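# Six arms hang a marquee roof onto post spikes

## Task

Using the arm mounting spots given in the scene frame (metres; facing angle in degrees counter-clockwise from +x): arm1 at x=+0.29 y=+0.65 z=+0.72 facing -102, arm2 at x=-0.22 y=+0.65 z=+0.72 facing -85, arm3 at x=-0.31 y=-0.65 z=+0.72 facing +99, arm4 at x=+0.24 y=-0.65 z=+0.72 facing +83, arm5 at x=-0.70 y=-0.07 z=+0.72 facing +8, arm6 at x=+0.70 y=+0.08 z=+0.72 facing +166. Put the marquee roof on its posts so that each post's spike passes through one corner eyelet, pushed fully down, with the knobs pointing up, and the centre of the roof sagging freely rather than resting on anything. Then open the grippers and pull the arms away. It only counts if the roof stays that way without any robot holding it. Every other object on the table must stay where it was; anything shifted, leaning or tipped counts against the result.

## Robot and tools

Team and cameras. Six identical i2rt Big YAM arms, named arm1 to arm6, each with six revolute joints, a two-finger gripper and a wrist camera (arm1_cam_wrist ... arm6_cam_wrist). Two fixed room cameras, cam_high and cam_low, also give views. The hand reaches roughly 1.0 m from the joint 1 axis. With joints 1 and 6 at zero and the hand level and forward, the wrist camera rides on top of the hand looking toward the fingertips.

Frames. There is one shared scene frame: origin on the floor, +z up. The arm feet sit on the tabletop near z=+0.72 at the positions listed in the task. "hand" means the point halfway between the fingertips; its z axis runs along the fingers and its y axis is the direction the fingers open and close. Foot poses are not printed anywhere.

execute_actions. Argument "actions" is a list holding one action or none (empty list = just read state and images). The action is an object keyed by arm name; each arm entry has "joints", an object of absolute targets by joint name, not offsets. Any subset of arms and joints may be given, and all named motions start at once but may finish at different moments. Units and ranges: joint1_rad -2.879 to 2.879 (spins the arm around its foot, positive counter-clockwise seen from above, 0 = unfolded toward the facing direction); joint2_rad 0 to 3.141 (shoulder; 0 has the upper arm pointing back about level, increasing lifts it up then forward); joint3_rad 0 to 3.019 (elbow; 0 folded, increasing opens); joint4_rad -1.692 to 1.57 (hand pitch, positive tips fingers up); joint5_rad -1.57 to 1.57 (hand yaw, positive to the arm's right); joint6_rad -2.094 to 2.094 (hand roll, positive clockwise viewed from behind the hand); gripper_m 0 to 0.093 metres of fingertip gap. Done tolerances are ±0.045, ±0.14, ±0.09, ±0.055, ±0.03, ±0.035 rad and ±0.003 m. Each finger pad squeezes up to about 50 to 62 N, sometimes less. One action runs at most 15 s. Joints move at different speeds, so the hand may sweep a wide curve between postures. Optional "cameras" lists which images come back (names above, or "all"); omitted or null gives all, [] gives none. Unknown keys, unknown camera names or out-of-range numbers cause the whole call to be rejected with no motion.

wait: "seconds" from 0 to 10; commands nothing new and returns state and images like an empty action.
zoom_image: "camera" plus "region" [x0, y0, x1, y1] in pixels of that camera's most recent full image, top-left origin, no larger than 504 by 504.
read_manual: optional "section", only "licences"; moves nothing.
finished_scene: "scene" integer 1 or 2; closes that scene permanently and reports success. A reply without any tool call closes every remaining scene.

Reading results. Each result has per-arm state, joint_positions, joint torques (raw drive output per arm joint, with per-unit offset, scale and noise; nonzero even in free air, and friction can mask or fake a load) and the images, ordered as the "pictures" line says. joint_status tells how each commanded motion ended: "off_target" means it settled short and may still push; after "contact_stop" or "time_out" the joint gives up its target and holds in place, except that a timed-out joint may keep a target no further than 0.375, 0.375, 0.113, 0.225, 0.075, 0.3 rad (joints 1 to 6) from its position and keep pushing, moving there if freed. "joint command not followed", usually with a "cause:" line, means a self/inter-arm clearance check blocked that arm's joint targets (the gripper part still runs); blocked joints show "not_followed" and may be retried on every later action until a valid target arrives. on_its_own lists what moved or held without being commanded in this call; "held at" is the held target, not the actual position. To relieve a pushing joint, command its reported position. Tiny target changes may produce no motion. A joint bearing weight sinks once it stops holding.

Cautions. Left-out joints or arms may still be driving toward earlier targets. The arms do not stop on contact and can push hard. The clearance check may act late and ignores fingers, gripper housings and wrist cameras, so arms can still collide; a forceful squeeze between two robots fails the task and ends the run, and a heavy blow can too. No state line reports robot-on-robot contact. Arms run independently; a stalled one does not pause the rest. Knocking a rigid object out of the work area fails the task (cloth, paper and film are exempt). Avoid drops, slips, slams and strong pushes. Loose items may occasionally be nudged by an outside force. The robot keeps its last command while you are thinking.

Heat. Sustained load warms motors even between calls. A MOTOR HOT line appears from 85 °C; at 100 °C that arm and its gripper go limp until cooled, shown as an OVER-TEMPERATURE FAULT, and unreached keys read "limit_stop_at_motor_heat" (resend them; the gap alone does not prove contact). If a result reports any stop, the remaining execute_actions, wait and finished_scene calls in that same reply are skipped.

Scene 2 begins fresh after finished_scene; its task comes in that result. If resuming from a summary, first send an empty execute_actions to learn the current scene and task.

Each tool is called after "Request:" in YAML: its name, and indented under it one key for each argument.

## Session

Request:
execute_actions:
  actions: []

Scene clock: 0.00 s.
Joint torques (N m, as the arm reports them, + toward a larger angle): no reading
Motor temperatures (°C, as the motors report them): arm1=[24 24 23 22 25 24] | arm2=[22 23 27 25 26 25] | arm3=[21 24 23 25 23 22] | arm4=[23 25 23 25 24 26] | arm5=[23 22 24 22 23 22] | arm6=[24 22 23 22 24 23]
arm1.joint_positions: joint1_rad=+0.265 joint2_rad=+0.426 joint3_rad=+0.544 joint4_rad=-1.264 joint5_rad=+0.213 joint6_rad=-0.409 gripper_m=+0.094
arm1.joint_status: not commanded
arm1.hand: x=+0.2614 y=+0.4666 z=+0.9655 quat_wxyz=(-0.033, -0.535, -0.810, +0.238) (m; scene frame)
arm2.joint_positions: joint1_rad=-0.341 joint2_rad=+0.531 joint3_rad=+0.383 joint4_rad=-0.991 joint5_rad=-0.258 joint6_rad=+0.293 gripper_m=+0.095
arm2.joint_status: not commanded
arm2.hand: x=-0.2374 y=+0.4379 z=+0.8960 quat_wxyz=(-0.242, -0.838, -0.485, +0.055) (m; scene frame)
arm3.joint_positions: joint1_rad=+0.100 joint2_rad=+0.356 joint3_rad=+0.656 joint4_rad=-1.415 joint5_rad=+0.317 joint6_rad=+0.501 gripper_m=+0.094
arm3.joint_status: not commanded
arm3.hand: x=-0.3027 y=-0.4823 z=+1.0291 quat_wxyz=(-0.234, +0.569, -0.775, -0.144) (m; scene frame)
arm4.joint_positions: joint1_rad=-0.182 joint2_rad=+0.483 joint3_rad=+0.482 joint4_rad=-1.084 joint5_rad=-0.140 joint6_rad=-0.551 gripper_m=+0.094
arm4.joint_status: not commanded
arm4.hand: x=+0.2740 y=-0.4359 z=+0.9505 quat_wxyz=(-0.193, +0.786, -0.567, -0.151) (m; scene frame)
arm5.joint_positions: joint1_rad=+0.383 joint2_rad=+0.397 joint3_rad=+0.590 joint4_rad=-1.293 joint5_rad=+0.104 joint6_rad=+0.259 gripper_m=+0.095
arm5.joint_status: not commanded
arm5.hand: x=-0.5323 y=+0.0143 z=+1.0021 quat_wxyz=(-0.227, +0.139, -0.962, -0.050) (m; scene frame)
arm6.joint_positions: joint1_rad=-0.283 joint2_rad=+0.494 joint3_rad=+0.464 joint4_rad=-1.045 joint5_rad=-0.295 joint6_rad=-0.210 gripper_m=+0.094
arm6.joint_status: not commanded
arm6.hand: x=+0.4890 y=+0.1440 z=+0.8988 quat_wxyz=(+0.054, +0.952, -0.109, -0.282) (m; scene frame)
pictures: arm1_cam_wrist, arm2_cam_wrist, arm3_cam_wrist, arm4_cam_wrist, arm5_cam_wrist, arm6_cam_wrist, cam_high, cam_low
Images, in order (width x height): arm1_cam_wrist 504x504, arm2_cam_wrist 504x504, arm3_cam_wrist 504x504, arm4_cam_wrist 504x504, arm5_cam_wrist 504x504, arm6_cam_wrist 504x504, cam_high 896x504, cam_low 896x504.

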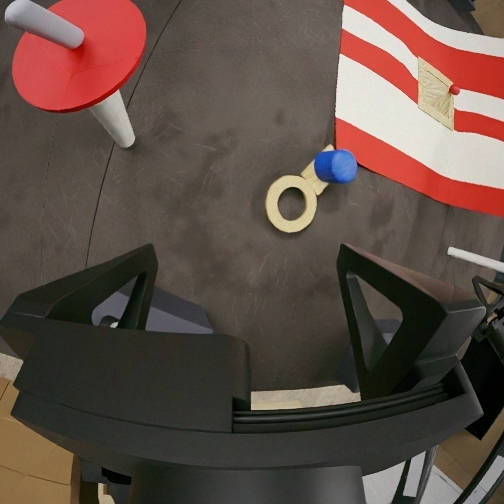

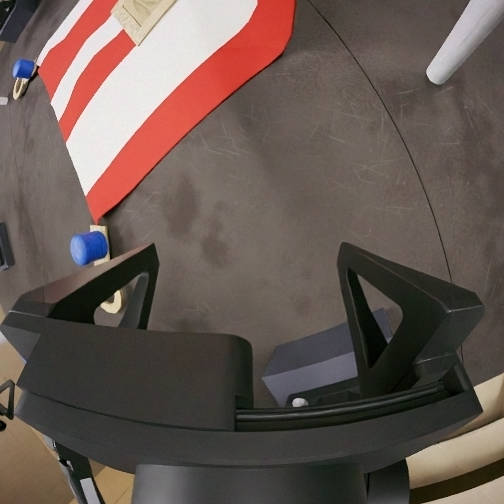

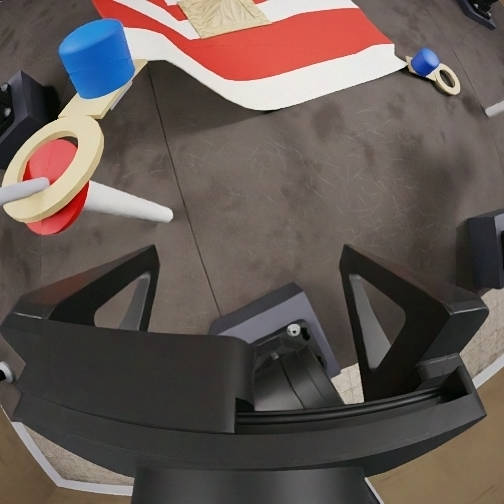

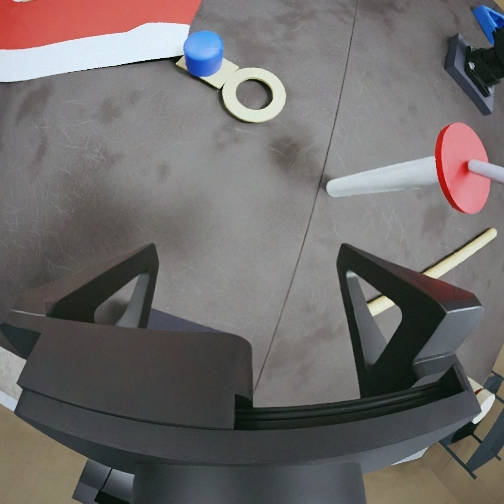

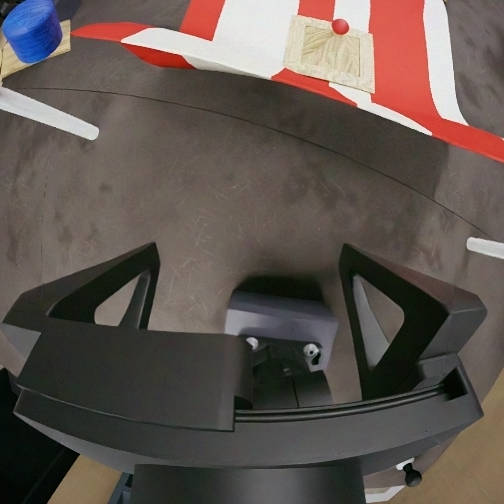

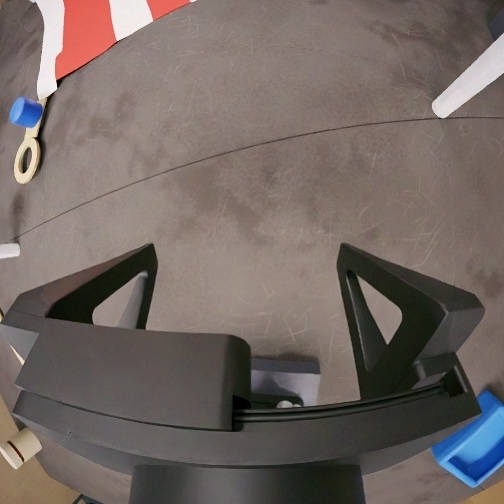

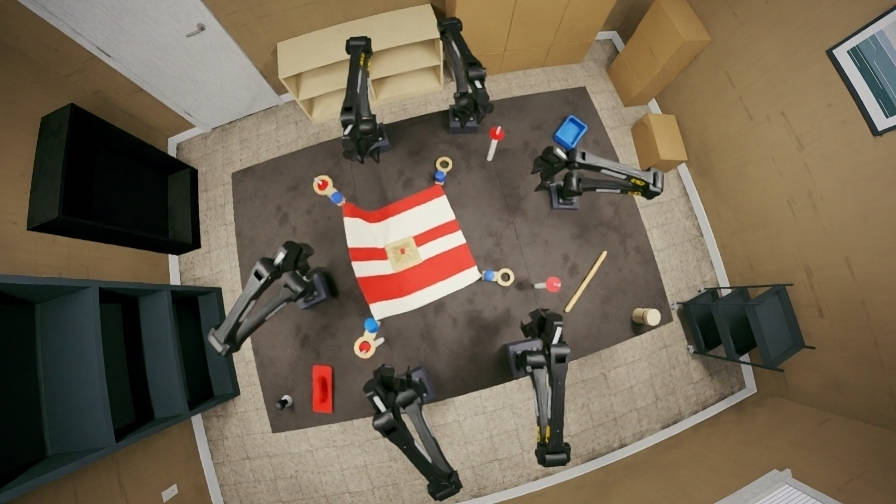

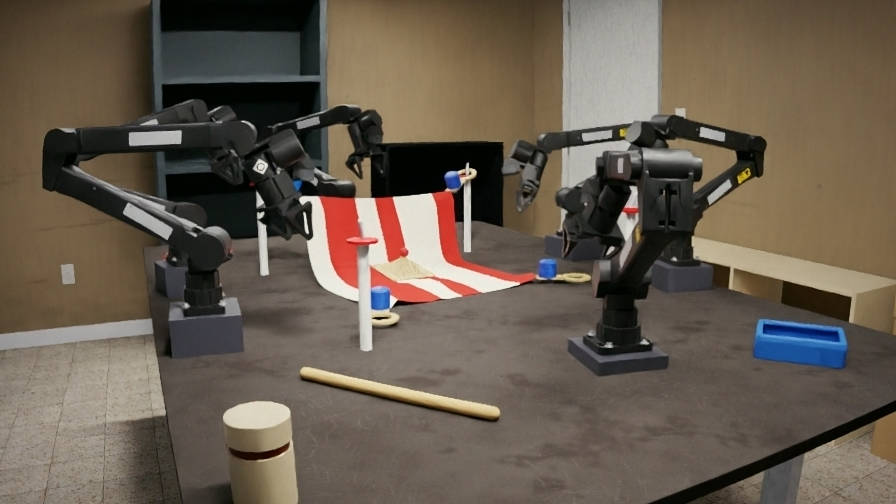

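Request:
zoom_image:
  camera: "cam_high"
  region: [290, 100, 640, 380]

Request:
zoom_image:
  camera: "cam_low"
  region: [230, 140, 680, 370]

Region (290, 100, 640, 380) of cam_high's 896x504 image, scaled by 1.440, with more detail than that image has; it fills the top 403 rows of this view, and the rest is white.

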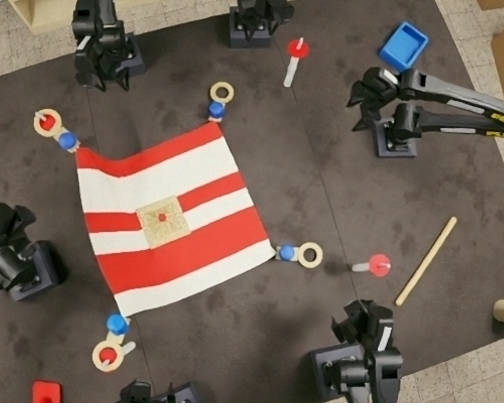

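Region (230, 140, 680, 370) of cam_low's 896x504 image, scaled by 1.120, with more detail than that image has; it fills the top 258 rows of this view, and the rest is white.

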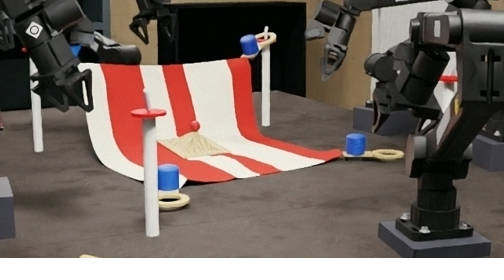

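Request:
execute_actions:
  actions:
    - {"arm1":{"joints":{"joint1_rad":-0.344,"joint2_rad":1.462,"joint3_rad":0.96,"joint4_rad":-1.055,"joint5_rad":0,"joint6_rad":-2.05}},"arm4":{"joints":{"joint1_rad":0.204,"joint2_rad":1.589,"joint3_rad":1.085,"joint4_rad":-1.055,"joint5_rad":0,"joint6_rad":1.867}}}
  cameras: ["arm1_cam_wrist","arm4_cam_wrist","cam_low","cam_high"]

Scene clock: 7.63 s.
Joint torques (N m, as the arm reports them, + toward a larger angle): arm1=[-0.2  -8.58  9.74 -0.02 -0.4   0.03] | arm2=[ 0.92  1.08 10.43  1.58 -0.19  0.02] | arm3=[-1.47  2.66 11.58  0.89  0.3   0.06] | arm4=[  0.5  -11.14  11.09   0.16  -0.08   0.09] | arm5=[ 0.97  2.43 11.16  1.27  0.05  0.05] | arm6=[-0.31  0.94 11.7   1.56 -0.08 -0.04]
Motor temperatures (°C, as the motors report them): arm1=[24 24 25 22 25 24] | arm2=[22 23 28 25 26 25] | arm3=[21 24 25 25 23 22] | arm4=[23 25 25 25 24 26] | arm5=[23 22 26 22 23 22] | arm6=[24 22 26 22 24 23]
arm1.joint_positions: joint1_rad=-0.344 joint2_rad=+1.459 joint3_rad=+0.947 joint4_rad=-1.058 joint5_rad=+0.004 joint6_rad=-2.037 gripper_m=+0.094
arm1.joint_status: all done
arm1.hand: x=+0.0842 y=+0.3315 z=+0.8760 quat_wxyz=(+0.004, -0.052, -0.999, +0.005) (m; scene frame)
arm2.joint_positions: joint1_rad=-0.341 joint2_rad=+0.531 joint3_rad=+0.383 joint4_rad=-0.991 joint5_rad=-0.258 joint6_rad=+0.293 gripper_m=+0.095
arm2.joint_status: not commanded
arm2.hand: x=-0.2374 y=+0.4379 z=+0.8960 quat_wxyz=(-0.242, -0.838, -0.485, +0.055) (m; scene frame)
arm3.joint_positions: joint1_rad=+0.100 joint2_rad=+0.356 joint3_rad=+0.656 joint4_rad=-1.415 joint5_rad=+0.317 joint6_rad=+0.501 gripper_m=+0.094
arm3.joint_status: not commanded
arm3.hand: x=-0.3027 y=-0.4823 z=+1.0291 quat_wxyz=(-0.234, +0.569, -0.775, -0.144) (m; scene frame)
arm4.joint_positions: joint1_rad=+0.202 joint2_rad=+1.596 joint3_rad=+1.043 joint4_rad=-1.057 joint5_rad=-0.002 joint6_rad=+1.856 gripper_m=+0.094
arm4.joint_status: all done
arm4.hand: x=+0.1908 y=-0.2378 z=+0.8600 quat_wxyz=(-0.001, -0.083, -0.996, +0.024) (m; scene frame)
arm5.joint_positions: joint1_rad=+0.383 joint2_rad=+0.397 joint3_rad=+0.590 joint4_rad=-1.293 joint5_rad=+0.104 joint6_rad=+0.259 gripper_m=+0.095
arm5.joint_status: not commanded
arm5.hand: x=-0.5323 y=+0.0143 z=+1.0021 quat_wxyz=(-0.227, +0.139, -0.962, -0.050) (m; scene frame)
arm6.joint_positions: joint1_rad=-0.283 joint2_rad=+0.494 joint3_rad=+0.464 joint4_rad=-1.045 joint5_rad=-0.295 joint6_rad=-0.210 gripper_m=+0.094
arm6.joint_status: not commanded
arm6.hand: x=+0.4890 y=+0.1440 z=+0.8988 quat_wxyz=(+0.054, +0.952, -0.109, -0.282) (m; scene frame)
pictures: arm1_cam_wrist, arm4_cam_wrist, cam_high, cam_low
Images, in order (width x height): arm1_cam_wrist 504x504, arm4_cam_wrist 504x504, cam_high 896x504, cam_low 896x504.

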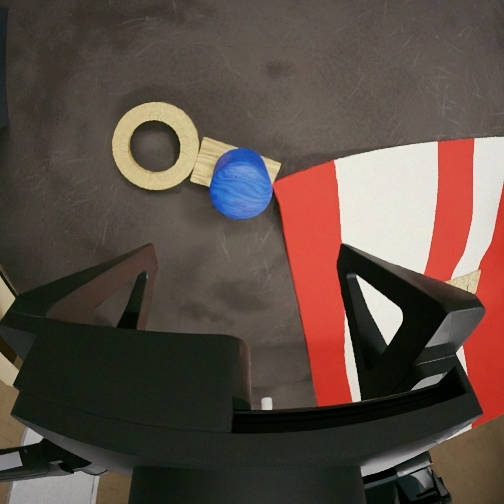

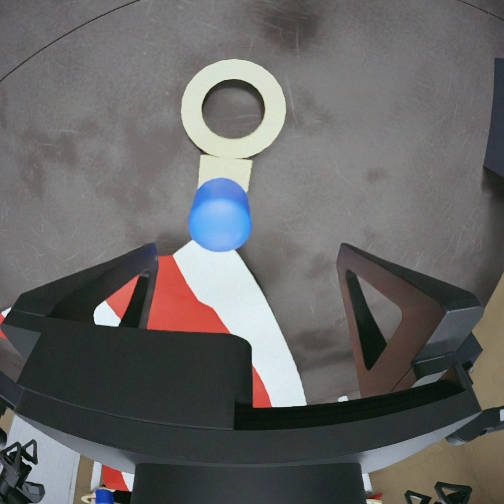

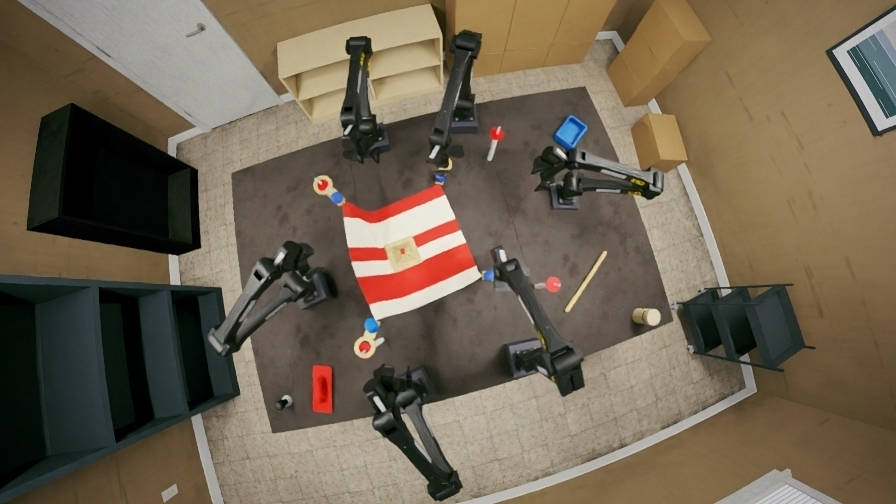

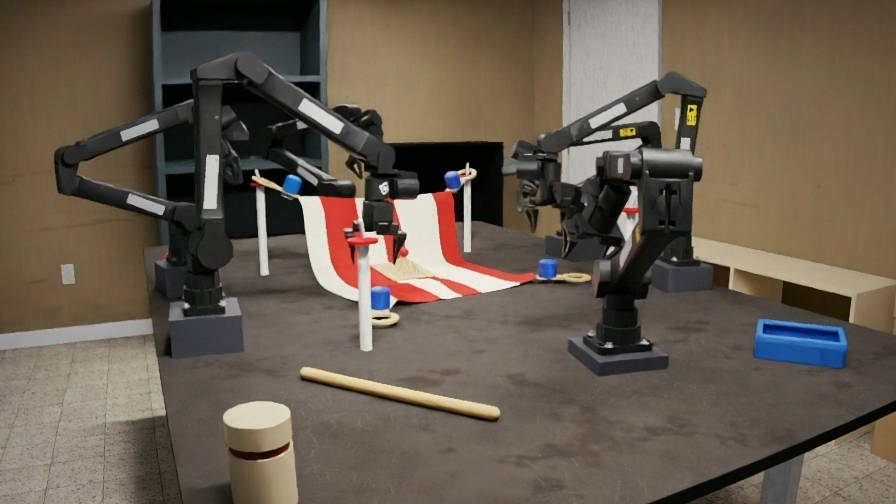

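Request:
zoom_image:
  camera: "arm4_cam_wrist"
  region: [150, 40, 330, 270]

Request:
zoom_image:
  camera: "arm1_cam_wrist"
  region: [100, 80, 330, 260]

Region (150, 40, 330, 270) of arm4_cam_wrist's 504x504 image, scaled by 2.191, with more detail than that image has; it fills the left 394 columns of this view, and the rest is white.

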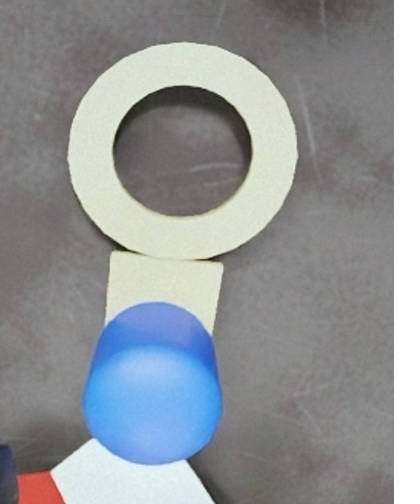

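Region (100, 80, 330, 260) of arm1_cam_wrist's 504x504 image, scaled by 2.191, with more detail than that image has; it fills the top 394 rows of this view, and the rest is white.

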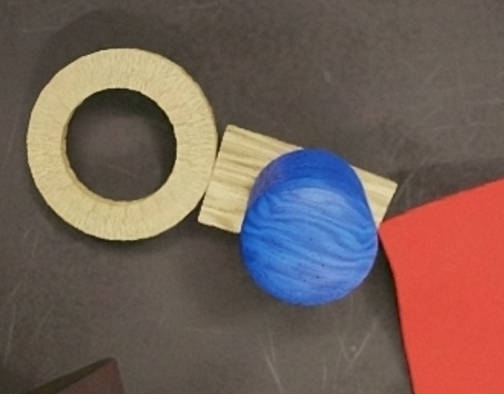

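Request:
execute_actions:
  actions:
    - {"arm1":{"joints":{"joint2_rad":1.541,"joint3_rad":0.861,"joint4_rad":-0.885}},"arm4":{"joints":{"joint1_rad":0.245,"joint2_rad":1.708,"joint3_rad":1.044,"joint4_rad":-0.9}}}
  cameras: ["arm1_cam_wrist","arm4_cam_wrist"]

Scene clock: 10.30 s.
Joint torques (N m, as the arm reports them, + toward a larger angle): arm1=[-0.54 -9.13  7.76  0.43 -0.38  0.03] | arm2=[ 0.86  1.43 10.49  1.7  -0.22  0.03] | arm3=[-1.48  2.67 11.59  0.89  0.31  0.06] | arm4=[  0.37 -11.61   6.63   0.6    0.03   0.12] | arm5=[ 0.92  2.38 11.15  1.27  0.04  0.04] | arm6=[-0.31  0.92 11.7   1.55 -0.08 -0.03]
Motor temperatures (°C, as the motors report them): arm1=[24 24 25 22 25 24] | arm2=[22 23 29 25 26 25] | arm3=[21 24 26 25 23 22] | arm4=[23 25 25 25 24 26] | arm5=[23 22 26 22 23 22] | arm6=[24 22 26 22 24 23]
arm1.joint_positions: joint1_rad=-0.344 joint2_rad=+1.544 joint3_rad=+0.861 joint4_rad=-0.901 joint5_rad=+0.004 joint6_rad=-2.037 gripper_m=+0.094
arm1.joint_status: all done
arm1.hand: x=+0.0880 y=+0.3373 z=+0.8183 quat_wxyz=(+0.001, -0.052, -0.999, -0.001) (m; scene frame)
arm2.joint_positions: joint1_rad=-0.341 joint2_rad=+0.531 joint3_rad=+0.383 joint4_rad=-0.991 joint5_rad=-0.258 joint6_rad=+0.293 gripper_m=+0.095
arm2.joint_status: not commanded
arm2.hand: x=-0.2374 y=+0.4379 z=+0.8960 quat_wxyz=(-0.242, -0.838, -0.485, +0.055) (m; scene frame)
arm3.joint_positions: joint1_rad=+0.100 joint2_rad=+0.356 joint3_rad=+0.656 joint4_rad=-1.415 joint5_rad=+0.317 joint6_rad=+0.501 gripper_m=+0.094
arm3.joint_status: not commanded
arm3.hand: x=-0.3027 y=-0.4823 z=+1.0291 quat_wxyz=(-0.234, +0.569, -0.775, -0.144) (m; scene frame)
arm4.joint_positions: joint1_rad=+0.243 joint2_rad=+1.720 joint3_rad=+1.043 joint4_rad=-0.909 joint5_rad=-0.001 joint6_rad=+1.857 gripper_m=+0.094
arm4.joint_status: all done
arm4.hand: x=+0.1696 y=-0.2164 z=+0.8086 quat_wxyz=(+0.001, -0.062, -0.998, +0.012) (m; scene frame)
arm5.joint_positions: joint1_rad=+0.383 joint2_rad=+0.397 joint3_rad=+0.590 joint4_rad=-1.293 joint5_rad=+0.104 joint6_rad=+0.259 gripper_m=+0.095
arm5.joint_status: not commanded
arm5.hand: x=-0.5323 y=+0.0143 z=+1.0021 quat_wxyz=(-0.227, +0.139, -0.962, -0.050) (m; scene frame)
arm6.joint_positions: joint1_rad=-0.283 joint2_rad=+0.494 joint3_rad=+0.464 joint4_rad=-1.045 joint5_rad=-0.295 joint6_rad=-0.210 gripper_m=+0.094
arm6.joint_status: not commanded
arm6.hand: x=+0.4890 y=+0.1440 z=+0.8988 quat_wxyz=(+0.054, +0.952, -0.109, -0.282) (m; scene frame)
pictures: arm1_cam_wrist, arm4_cam_wrist
Images, in order (width x height): arm1_cam_wrist 504x504, arm4_cam_wrist 504x504.

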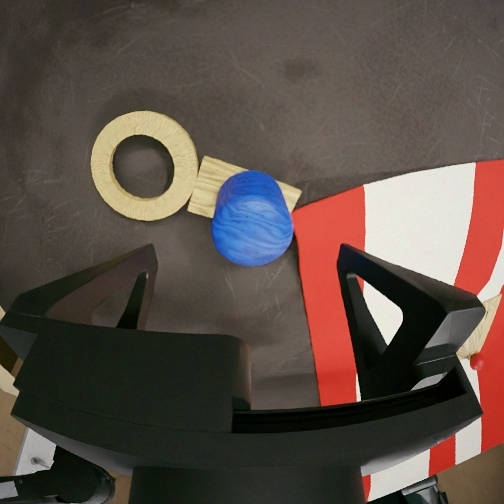

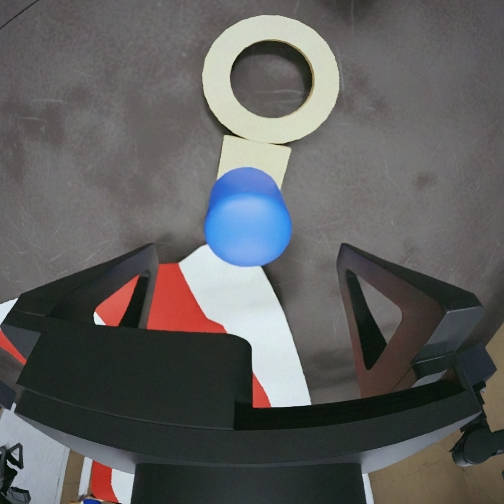

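Request:
execute_actions:
  actions:
    - {"arm1":{"joints":{"joint2_rad":1.646,"joint3_rad":0.814,"joint4_rad":-0.724}},"arm4":{"joints":{"joint2_rad":1.786,"joint3_rad":1.005,"joint4_rad":-0.774}}}
  cameras: ["arm1_cam_wrist","arm4_cam_wrist","cam_low"]

Scene clock: 11.43 s.
Joint torques (N m, as the arm reports them, + toward a larger angle): arm1=[-0.29 -9.71  6.39  0.45 -0.38  0.05] | arm2=[ 0.65  0.99 10.37  1.68 -0.22 -0.02] | arm3=[-1.49  2.64 11.58  0.89  0.3   0.06] | arm4=[ -0.56 -10.96   5.98   0.4    0.06   0.08] | arm5=[ 0.79  2.36 11.16  1.28  0.04  0.05] | arm6=[-0.31  0.91 11.71  1.56 -0.08 -0.03]
Motor temperatures (°C, as the motors report them): arm1=[24 25 25 22 25 24] | arm2=[22 23 29 25 26 25] | arm3=[21 24 26 25 23 22] | arm4=[23 25 25 25 24 26] | arm5=[23 22 27 22 23 22] | arm6=[24 22 27 22 24 23]
arm1.joint_positions: joint1_rad=-0.344 joint2_rad=+1.649 joint3_rad=+0.819 joint4_rad=-0.740 joint5_rad=+0.004 joint6_rad=-2.037 gripper_m=+0.094
arm1.joint_status: all done
arm1.hand: x=+0.0852 y=+0.3329 z=+0.7696 quat_wxyz=(+0.004, -0.052, -0.999, +0.005) (m; scene frame)
arm2.joint_positions: joint1_rad=-0.341 joint2_rad=+0.531 joint3_rad=+0.383 joint4_rad=-0.991 joint5_rad=-0.258 joint6_rad=+0.293 gripper_m=+0.095
arm2.joint_status: not commanded
arm2.hand: x=-0.2374 y=+0.4379 z=+0.8960 quat_wxyz=(-0.242, -0.838, -0.485, +0.055) (m; scene frame)
arm3.joint_positions: joint1_rad=+0.100 joint2_rad=+0.356 joint3_rad=+0.656 joint4_rad=-1.415 joint5_rad=+0.317 joint6_rad=+0.501 gripper_m=+0.094
arm3.joint_status: not commanded
arm3.hand: x=-0.3027 y=-0.4823 z=+1.0291 quat_wxyz=(-0.234, +0.569, -0.775, -0.144) (m; scene frame)
arm4.joint_positions: joint1_rad=+0.243 joint2_rad=+1.791 joint3_rad=+1.008 joint4_rad=-0.784 joint5_rad=-0.001 joint6_rad=+1.857 gripper_m=+0.094
arm4.joint_status: all done
arm4.hand: x=+0.1688 y=-0.2132 z=+0.7690 quat_wxyz=(+0.004, -0.062, -0.998, +0.003) (m; scene frame)
arm5.joint_positions: joint1_rad=+0.383 joint2_rad=+0.397 joint3_rad=+0.590 joint4_rad=-1.293 joint5_rad=+0.104 joint6_rad=+0.259 gripper_m=+0.095
arm5.joint_status: not commanded
arm5.hand: x=-0.5323 y=+0.0143 z=+1.0021 quat_wxyz=(-0.227, +0.139, -0.962, -0.050) (m; scene frame)
arm6.joint_positions: joint1_rad=-0.283 joint2_rad=+0.494 joint3_rad=+0.464 joint4_rad=-1.045 joint5_rad=-0.295 joint6_rad=-0.210 gripper_m=+0.094
arm6.joint_status: not commanded
arm6.hand: x=+0.4890 y=+0.1440 z=+0.8988 quat_wxyz=(+0.054, +0.952, -0.109, -0.282) (m; scene frame)
pictures: arm1_cam_wrist, arm4_cam_wrist, cam_low
Images, in order (width x height): arm1_cam_wrist 504x504, arm4_cam_wrist 504x504, cam_low 896x504.

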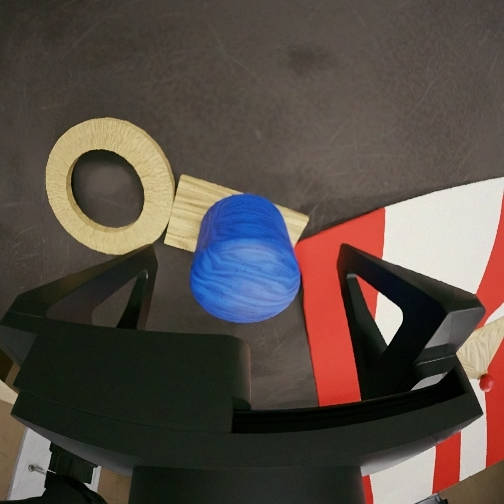

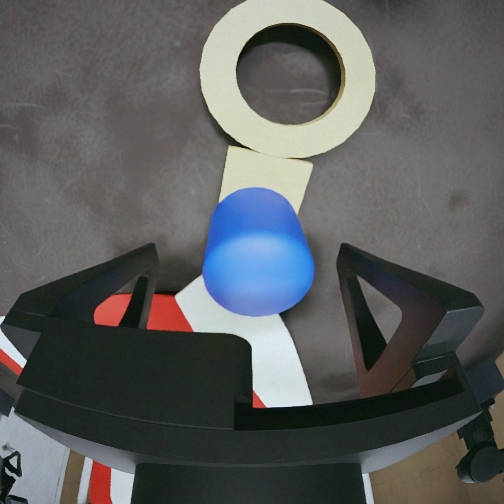

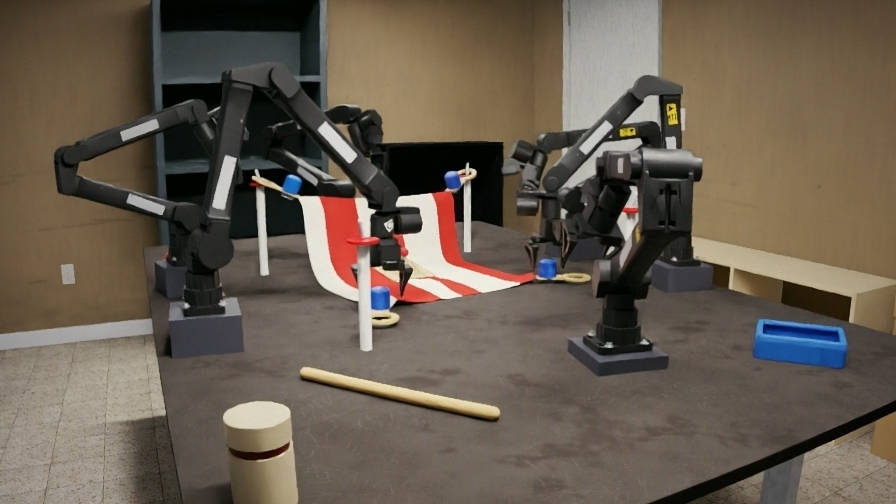

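Request:
execute_actions:
  actions:
    - {"arm1":{"joints":{"gripper_m":0.035}},"arm4":{"joints":{"gripper_m":0.035}}}
  cameras: ["arm1_cam_wrist","arm4_cam_wrist"]

Scene clock: 12.30 s.
Joint torques (N m, as the arm reports them, + toward a larger angle): arm1=[ 0.07 -9.69  6.41  0.38 -0.34  0.05] | arm2=[ 0.87  1.28 10.46  1.63 -0.2   0.  ] | arm3=[-1.51  2.67 11.59  0.88  0.31  0.06] | arm4=[  0.2  -11.82   5.73   0.61   0.04   0.06] | arm5=[ 0.98  2.27 11.12  1.24  0.04  0.04] | arm6=[-0.3   0.95 11.71  1.56 -0.08 -0.03]
Motor temperatures (°C, as the motors report them): arm1=[24 25 25 22 25 24] | arm2=[22 23 29 25 26 25] | arm3=[21 24 26 25 24 22] | arm4=[23 25 25 25 24 26] | arm5=[23 22 27 22 23 22] | arm6=[24 22 27 22 24 23]
arm1.joint_positions: joint1_rad=-0.344 joint2_rad=+1.649 joint3_rad=+0.819 joint4_rad=-0.739 joint5_rad=+0.003 joint6_rad=-2.038 gripper_m=+0.048
arm1.joint_status: gripper_m off_target (ended at +0.048, target +0.035)
arm1.hand: x=+0.0852 y=+0.3327 z=+0.7696 quat_wxyz=(+0.004, -0.052, -0.999, +0.006) (m; scene frame)
arm2.joint_positions: joint1_rad=-0.341 joint2_rad=+0.531 joint3_rad=+0.383 joint4_rad=-0.991 joint5_rad=-0.258 joint6_rad=+0.293 gripper_m=+0.095
arm2.joint_status: not commanded
arm2.hand: x=-0.2374 y=+0.4379 z=+0.8960 quat_wxyz=(-0.242, -0.838, -0.485, +0.055) (m; scene frame)
arm3.joint_positions: joint1_rad=+0.100 joint2_rad=+0.356 joint3_rad=+0.656 joint4_rad=-1.415 joint5_rad=+0.317 joint6_rad=+0.501 gripper_m=+0.094
arm3.joint_status: not commanded
arm3.hand: x=-0.3027 y=-0.4823 z=+1.0291 quat_wxyz=(-0.234, +0.569, -0.775, -0.144) (m; scene frame)
arm4.joint_positions: joint1_rad=+0.243 joint2_rad=+1.791 joint3_rad=+1.008 joint4_rad=-0.782 joint5_rad=-0.001 joint6_rad=+1.858 gripper_m=+0.048
arm4.joint_status: gripper_m off_target (ended at +0.048, target +0.035)
arm4.hand: x=+0.1688 y=-0.2128 z=+0.7689 quat_wxyz=(+0.004, -0.063, -0.998, +0.002) (m; scene frame)
arm5.joint_positions: joint1_rad=+0.383 joint2_rad=+0.397 joint3_rad=+0.590 joint4_rad=-1.293 joint5_rad=+0.104 joint6_rad=+0.259 gripper_m=+0.095
arm5.joint_status: not commanded
arm5.hand: x=-0.5323 y=+0.0143 z=+1.0021 quat_wxyz=(-0.227, +0.139, -0.962, -0.050) (m; scene frame)
arm6.joint_positions: joint1_rad=-0.283 joint2_rad=+0.494 joint3_rad=+0.464 joint4_rad=-1.045 joint5_rad=-0.295 joint6_rad=-0.210 gripper_m=+0.094
arm6.joint_status: not commanded
arm6.hand: x=+0.4890 y=+0.1440 z=+0.8988 quat_wxyz=(+0.054, +0.952, -0.109, -0.282) (m; scene frame)
pictures: arm1_cam_wrist, arm4_cam_wrist
Images, in order (width x height): arm1_cam_wrist 504x504, arm4_cam_wrist 504x504.

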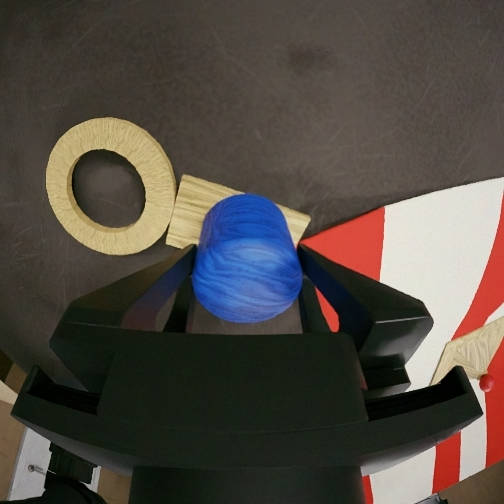

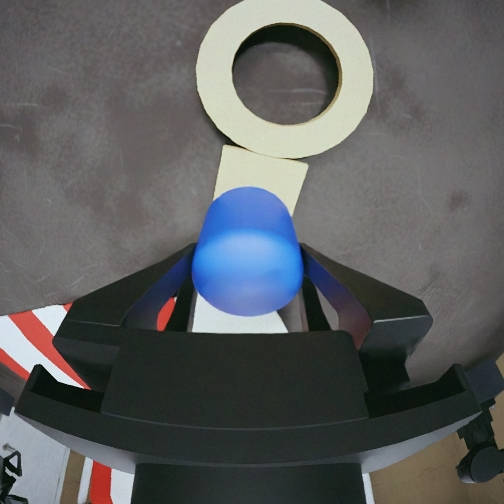

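Request:
execute_actions:
  actions:
    - {"arm1":{"joints":{"joint2_rad":1.321,"joint3_rad":1.335,"joint4_rad":-1.575}},"arm4":{"joints":{"joint2_rad":1.487,"joint3_rad":1.49,"joint4_rad":-1.55}}}
  cameras: ["arm1_cam_wrist","arm4_cam_wrist","cam_low","cam_high"]

Scene clock: 14.73 s.
Joint torques (N m, as the arm reports them, + toward a larger angle): arm1=[-0.21 -8.14 12.23 -0.7  -0.33  0.03] | arm2=[ 1.29  1.29 10.43  1.62 -0.21  0.02] | arm3=[-1.49  2.66 11.59  0.9   0.3   0.06] | arm4=[  0.49 -11.01  11.31  -0.39   0.03   0.01] | arm5=[ 0.87  2.26 11.13  1.23  0.03  0.06] | arm6=[-0.32  0.91 11.7   1.56 -0.08 -0.04]
Motor temperatures (°C, as the motors report them): arm1=[24 25 25 22 25 24] | arm2=[22 23 29 25 26 25] | arm3=[21 24 26 25 24 22] | arm4=[23 25 25 25 24 26] | arm5=[23 22 27 22 23 22] | arm6=[24 22 27 22 24 23]
arm1.joint_positions: joint1_rad=-0.344 joint2_rad=+1.325 joint3_rad=+1.304 joint4_rad=-1.558 joint5_rad=+0.003 joint6_rad=-2.038 gripper_m=+0.048
arm1.joint_status: all done
arm1.hand: x=+0.0880 y=+0.3375 z=+1.0551 quat_wxyz=(+0.002, -0.052, -0.999, +0.001) (m; scene frame)
arm2.joint_positions: joint1_rad=-0.341 joint2_rad=+0.531 joint3_rad=+0.383 joint4_rad=-0.991 joint5_rad=-0.258 joint6_rad=+0.293 gripper_m=+0.095
arm2.joint_status: not commanded
arm2.hand: x=-0.2374 y=+0.4379 z=+0.8960 quat_wxyz=(-0.242, -0.838, -0.485, +0.055) (m; scene frame)
arm3.joint_positions: joint1_rad=+0.100 joint2_rad=+0.356 joint3_rad=+0.656 joint4_rad=-1.415 joint5_rad=+0.317 joint6_rad=+0.501 gripper_m=+0.094
arm3.joint_status: not commanded
arm3.hand: x=-0.3027 y=-0.4823 z=+1.0291 quat_wxyz=(-0.234, +0.569, -0.775, -0.144) (m; scene frame)
arm4.joint_positions: joint1_rad=+0.243 joint2_rad=+1.493 joint3_rad=+1.458 joint4_rad=-1.540 joint5_rad=-0.001 joint6_rad=+1.858 gripper_m=+0.048
arm4.joint_status: all done
arm4.hand: x=+0.1708 y=-0.2126 z=+1.0528 quat_wxyz=(+0.002, -0.063, -0.998, +0.007) (m; scene frame)
arm5.joint_positions: joint1_rad=+0.383 joint2_rad=+0.397 joint3_rad=+0.590 joint4_rad=-1.293 joint5_rad=+0.104 joint6_rad=+0.259 gripper_m=+0.095
arm5.joint_status: not commanded
arm5.hand: x=-0.5323 y=+0.0143 z=+1.0021 quat_wxyz=(-0.227, +0.139, -0.962, -0.050) (m; scene frame)
arm6.joint_positions: joint1_rad=-0.283 joint2_rad=+0.494 joint3_rad=+0.464 joint4_rad=-1.045 joint5_rad=-0.295 joint6_rad=-0.210 gripper_m=+0.094
arm6.joint_status: not commanded
arm6.hand: x=+0.4890 y=+0.1440 z=+0.8988 quat_wxyz=(+0.054, +0.952, -0.109, -0.282) (m; scene frame)
pictures: arm1_cam_wrist, arm4_cam_wrist, cam_high, cam_low
Images, in order (width x height): arm1_cam_wrist 504x504, arm4_cam_wrist 504x504, cam_high 896x504, cam_low 896x504.

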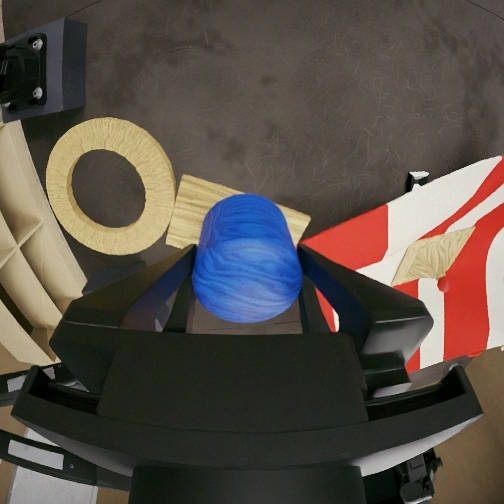

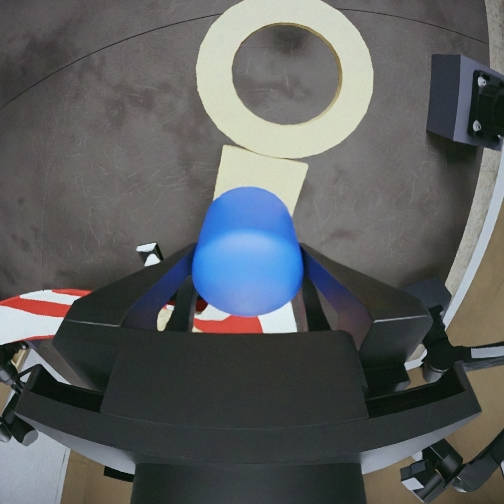

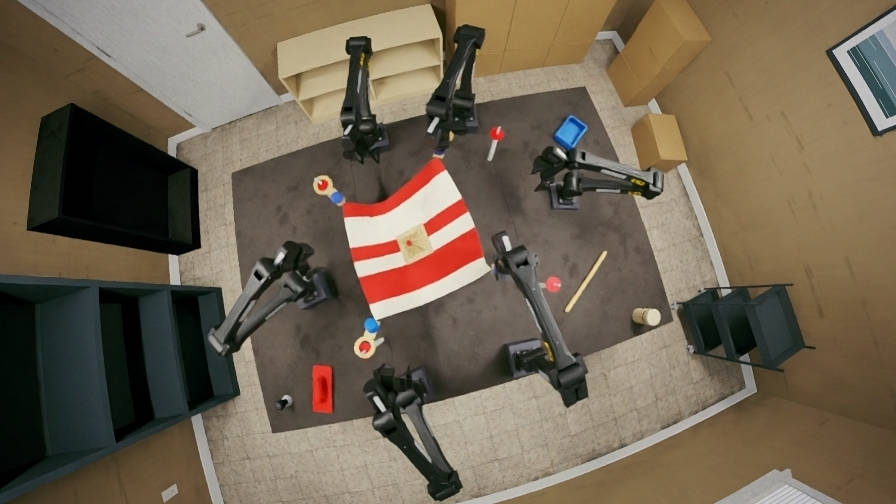

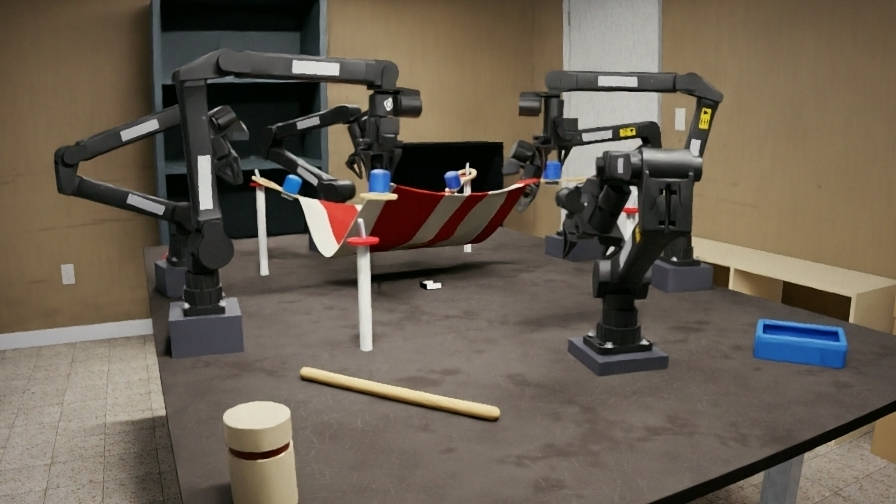

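Request:
execute_actions:
  actions:
    - {"arm1":{"joints":{"joint1_rad":0.0,"joint2_rad":1.145,"joint3_rad":1.212,"joint4_rad":-1.645,"joint6_rad":-0.92}},"arm4":{"joints":{"joint1_rad":0.05,"joint2_rad":1.368,"joint3_rad":1.39,"joint4_rad":-1.597,"joint6_rad":1.70}}}
  cameras: ["arm1_cam_wrist","arm4_cam_wrist","cam_low","cam_high"]

Scene clock: 19.93 s.
Joint torques (N m, as the arm reports them, + toward a larger angle): arm1=[-0.31 -5.29  9.32 -0.73 -0.24  0.53] | arm2=[ 0.96  1.55 10.54  1.68 -0.21  0.01] | arm3=[-1.5   2.73 11.59  0.9   0.3   0.06] | arm4=[ 0.15 -8.72  8.25 -0.58  0.   -0.26] | arm5=[ 0.87  2.22 11.16  1.23  0.03  0.04] | arm6=[-0.35  0.91 11.71  1.56 -0.09 -0.03]
Motor temperatures (°C, as the motors report them): arm1=[24 25 26 22 25 24] | arm2=[22 23 30 25 26 25] | arm3=[21 24 27 25 24 22] | arm4=[23 25 25 25 24 26] | arm5=[23 22 27 22 23 22] | arm6=[24 22 28 22 24 23]
arm1.joint_positions: joint1_rad=+0.000 joint2_rad=+1.146 joint3_rad=+1.220 joint4_rad=-1.623 joint5_rad=+0.001 joint6_rad=-0.962 gripper_m=+0.048
arm1.joint_status: joint6_rad time_out (moved +1.076 of +1.118); the others done
arm1.on_its_own: joint6_rad reads -0.962 and still pushes toward -0.920 since a time_out
arm1.hand: x=+0.2206 y=+0.3476 z=+1.0796 quat_wxyz=(-0.001, -0.406, -0.914, +0.017) (m; scene frame)
arm2.joint_positions: joint1_rad=-0.341 joint2_rad=+0.531 joint3_rad=+0.383 joint4_rad=-0.991 joint5_rad=-0.258 joint6_rad=+0.293 gripper_m=+0.095
arm2.joint_status: not commanded
arm2.hand: x=-0.2374 y=+0.4379 z=+0.8960 quat_wxyz=(-0.242, -0.838, -0.485, +0.055) (m; scene frame)
arm3.joint_positions: joint1_rad=+0.100 joint2_rad=+0.356 joint3_rad=+0.656 joint4_rad=-1.415 joint5_rad=+0.317 joint6_rad=+0.501 gripper_m=+0.094
arm3.joint_status: not commanded
arm3.hand: x=-0.3027 y=-0.4823 z=+1.0291 quat_wxyz=(-0.234, +0.569, -0.775, -0.144) (m; scene frame)
arm4.joint_positions: joint1_rad=+0.042 joint2_rad=+1.380 joint3_rad=+1.394 joint4_rad=-1.583 joint5_rad=-0.001 joint6_rad=+1.723 gripper_m=+0.048
arm4.joint_status: all done
arm4.hand: x=+0.2575 y=-0.2487 z=+1.0732 quat_wxyz=(+0.003, -0.096, -0.995, +0.005) (m; scene frame)
arm5.joint_positions: joint1_rad=+0.383 joint2_rad=+0.397 joint3_rad=+0.590 joint4_rad=-1.293 joint5_rad=+0.104 joint6_rad=+0.259 gripper_m=+0.095
arm5.joint_status: not commanded
arm5.hand: x=-0.5323 y=+0.0143 z=+1.0021 quat_wxyz=(-0.227, +0.139, -0.962, -0.050) (m; scene frame)
arm6.joint_positions: joint1_rad=-0.283 joint2_rad=+0.494 joint3_rad=+0.464 joint4_rad=-1.045 joint5_rad=-0.295 joint6_rad=-0.210 gripper_m=+0.094
arm6.joint_status: not commanded
arm6.hand: x=+0.4890 y=+0.1440 z=+0.8988 quat_wxyz=(+0.054, +0.952, -0.109, -0.282) (m; scene frame)
pictures: arm1_cam_wrist, arm4_cam_wrist, cam_high, cam_low
Images, in order (width x height): arm1_cam_wrist 504x504, arm4_cam_wrist 504x504, cam_high 896x504, cam_low 896x504.

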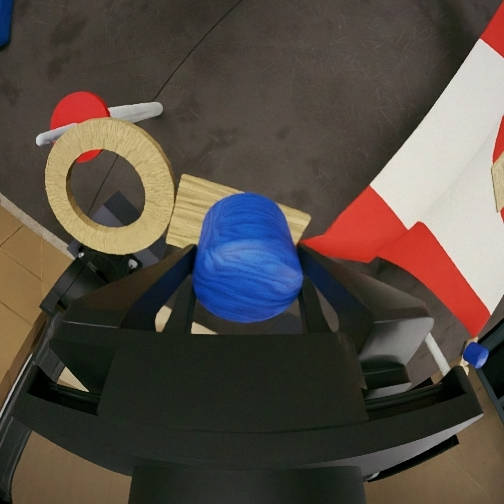

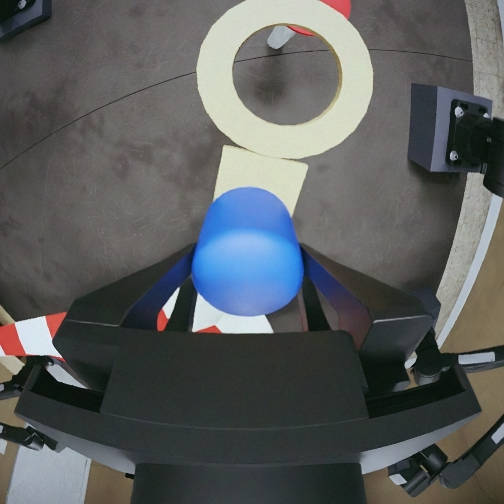

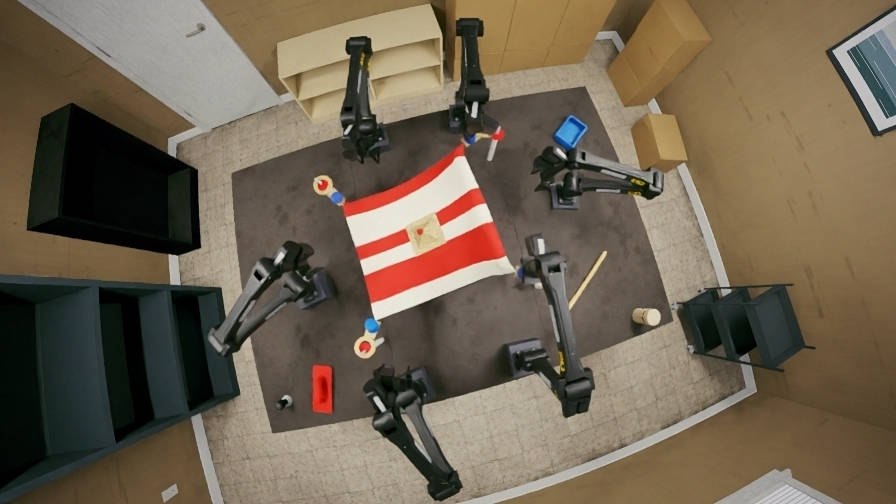

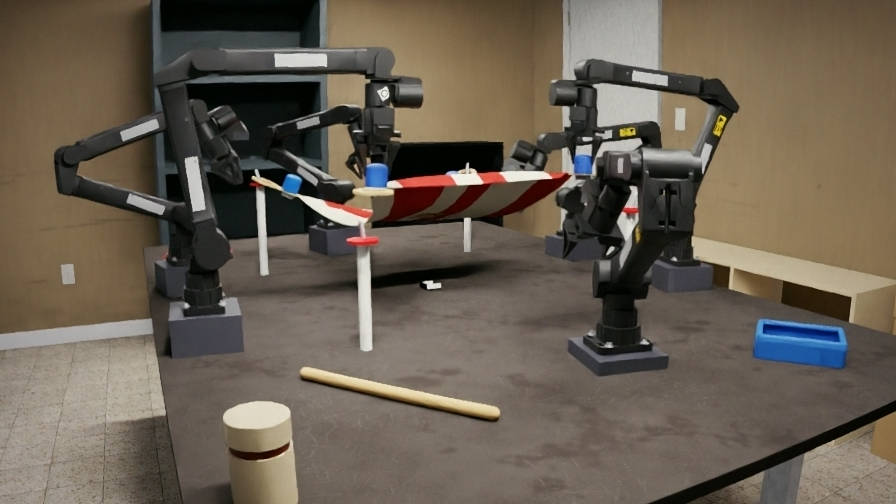

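Request:
zoom_image:
  camera: "arm1_cam_wrist"
  region: [20, 70, 200, 260]

Request:
zoom_image:
  camera: "arm4_cam_wrist"
  region: [190, 0, 400, 170]

Region (20, 70, 200, 260) of arm1_cam_wrist's 504x504 image, scaled by 2.653, with more detail than that image has; it fills the left 477 columns of this view, and the rest is white.

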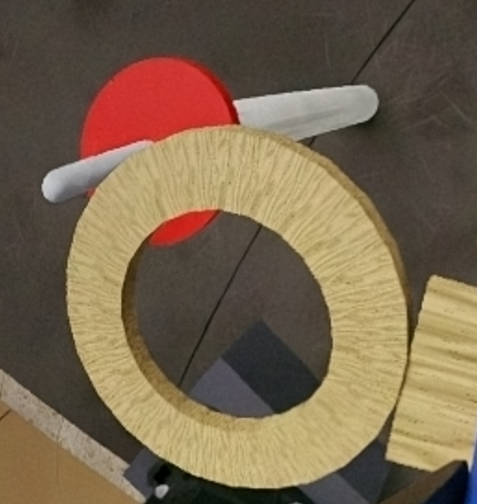

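Region (190, 0, 400, 170) of arm4_cam_wrist's 504x504 image, scaled by 2.400, with more detail than that image has; it fills the top 408 rows of this view, and the rest is white.

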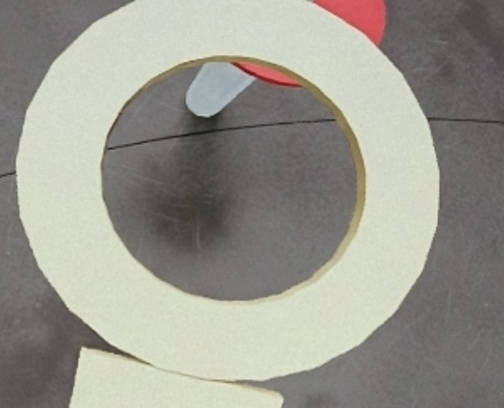

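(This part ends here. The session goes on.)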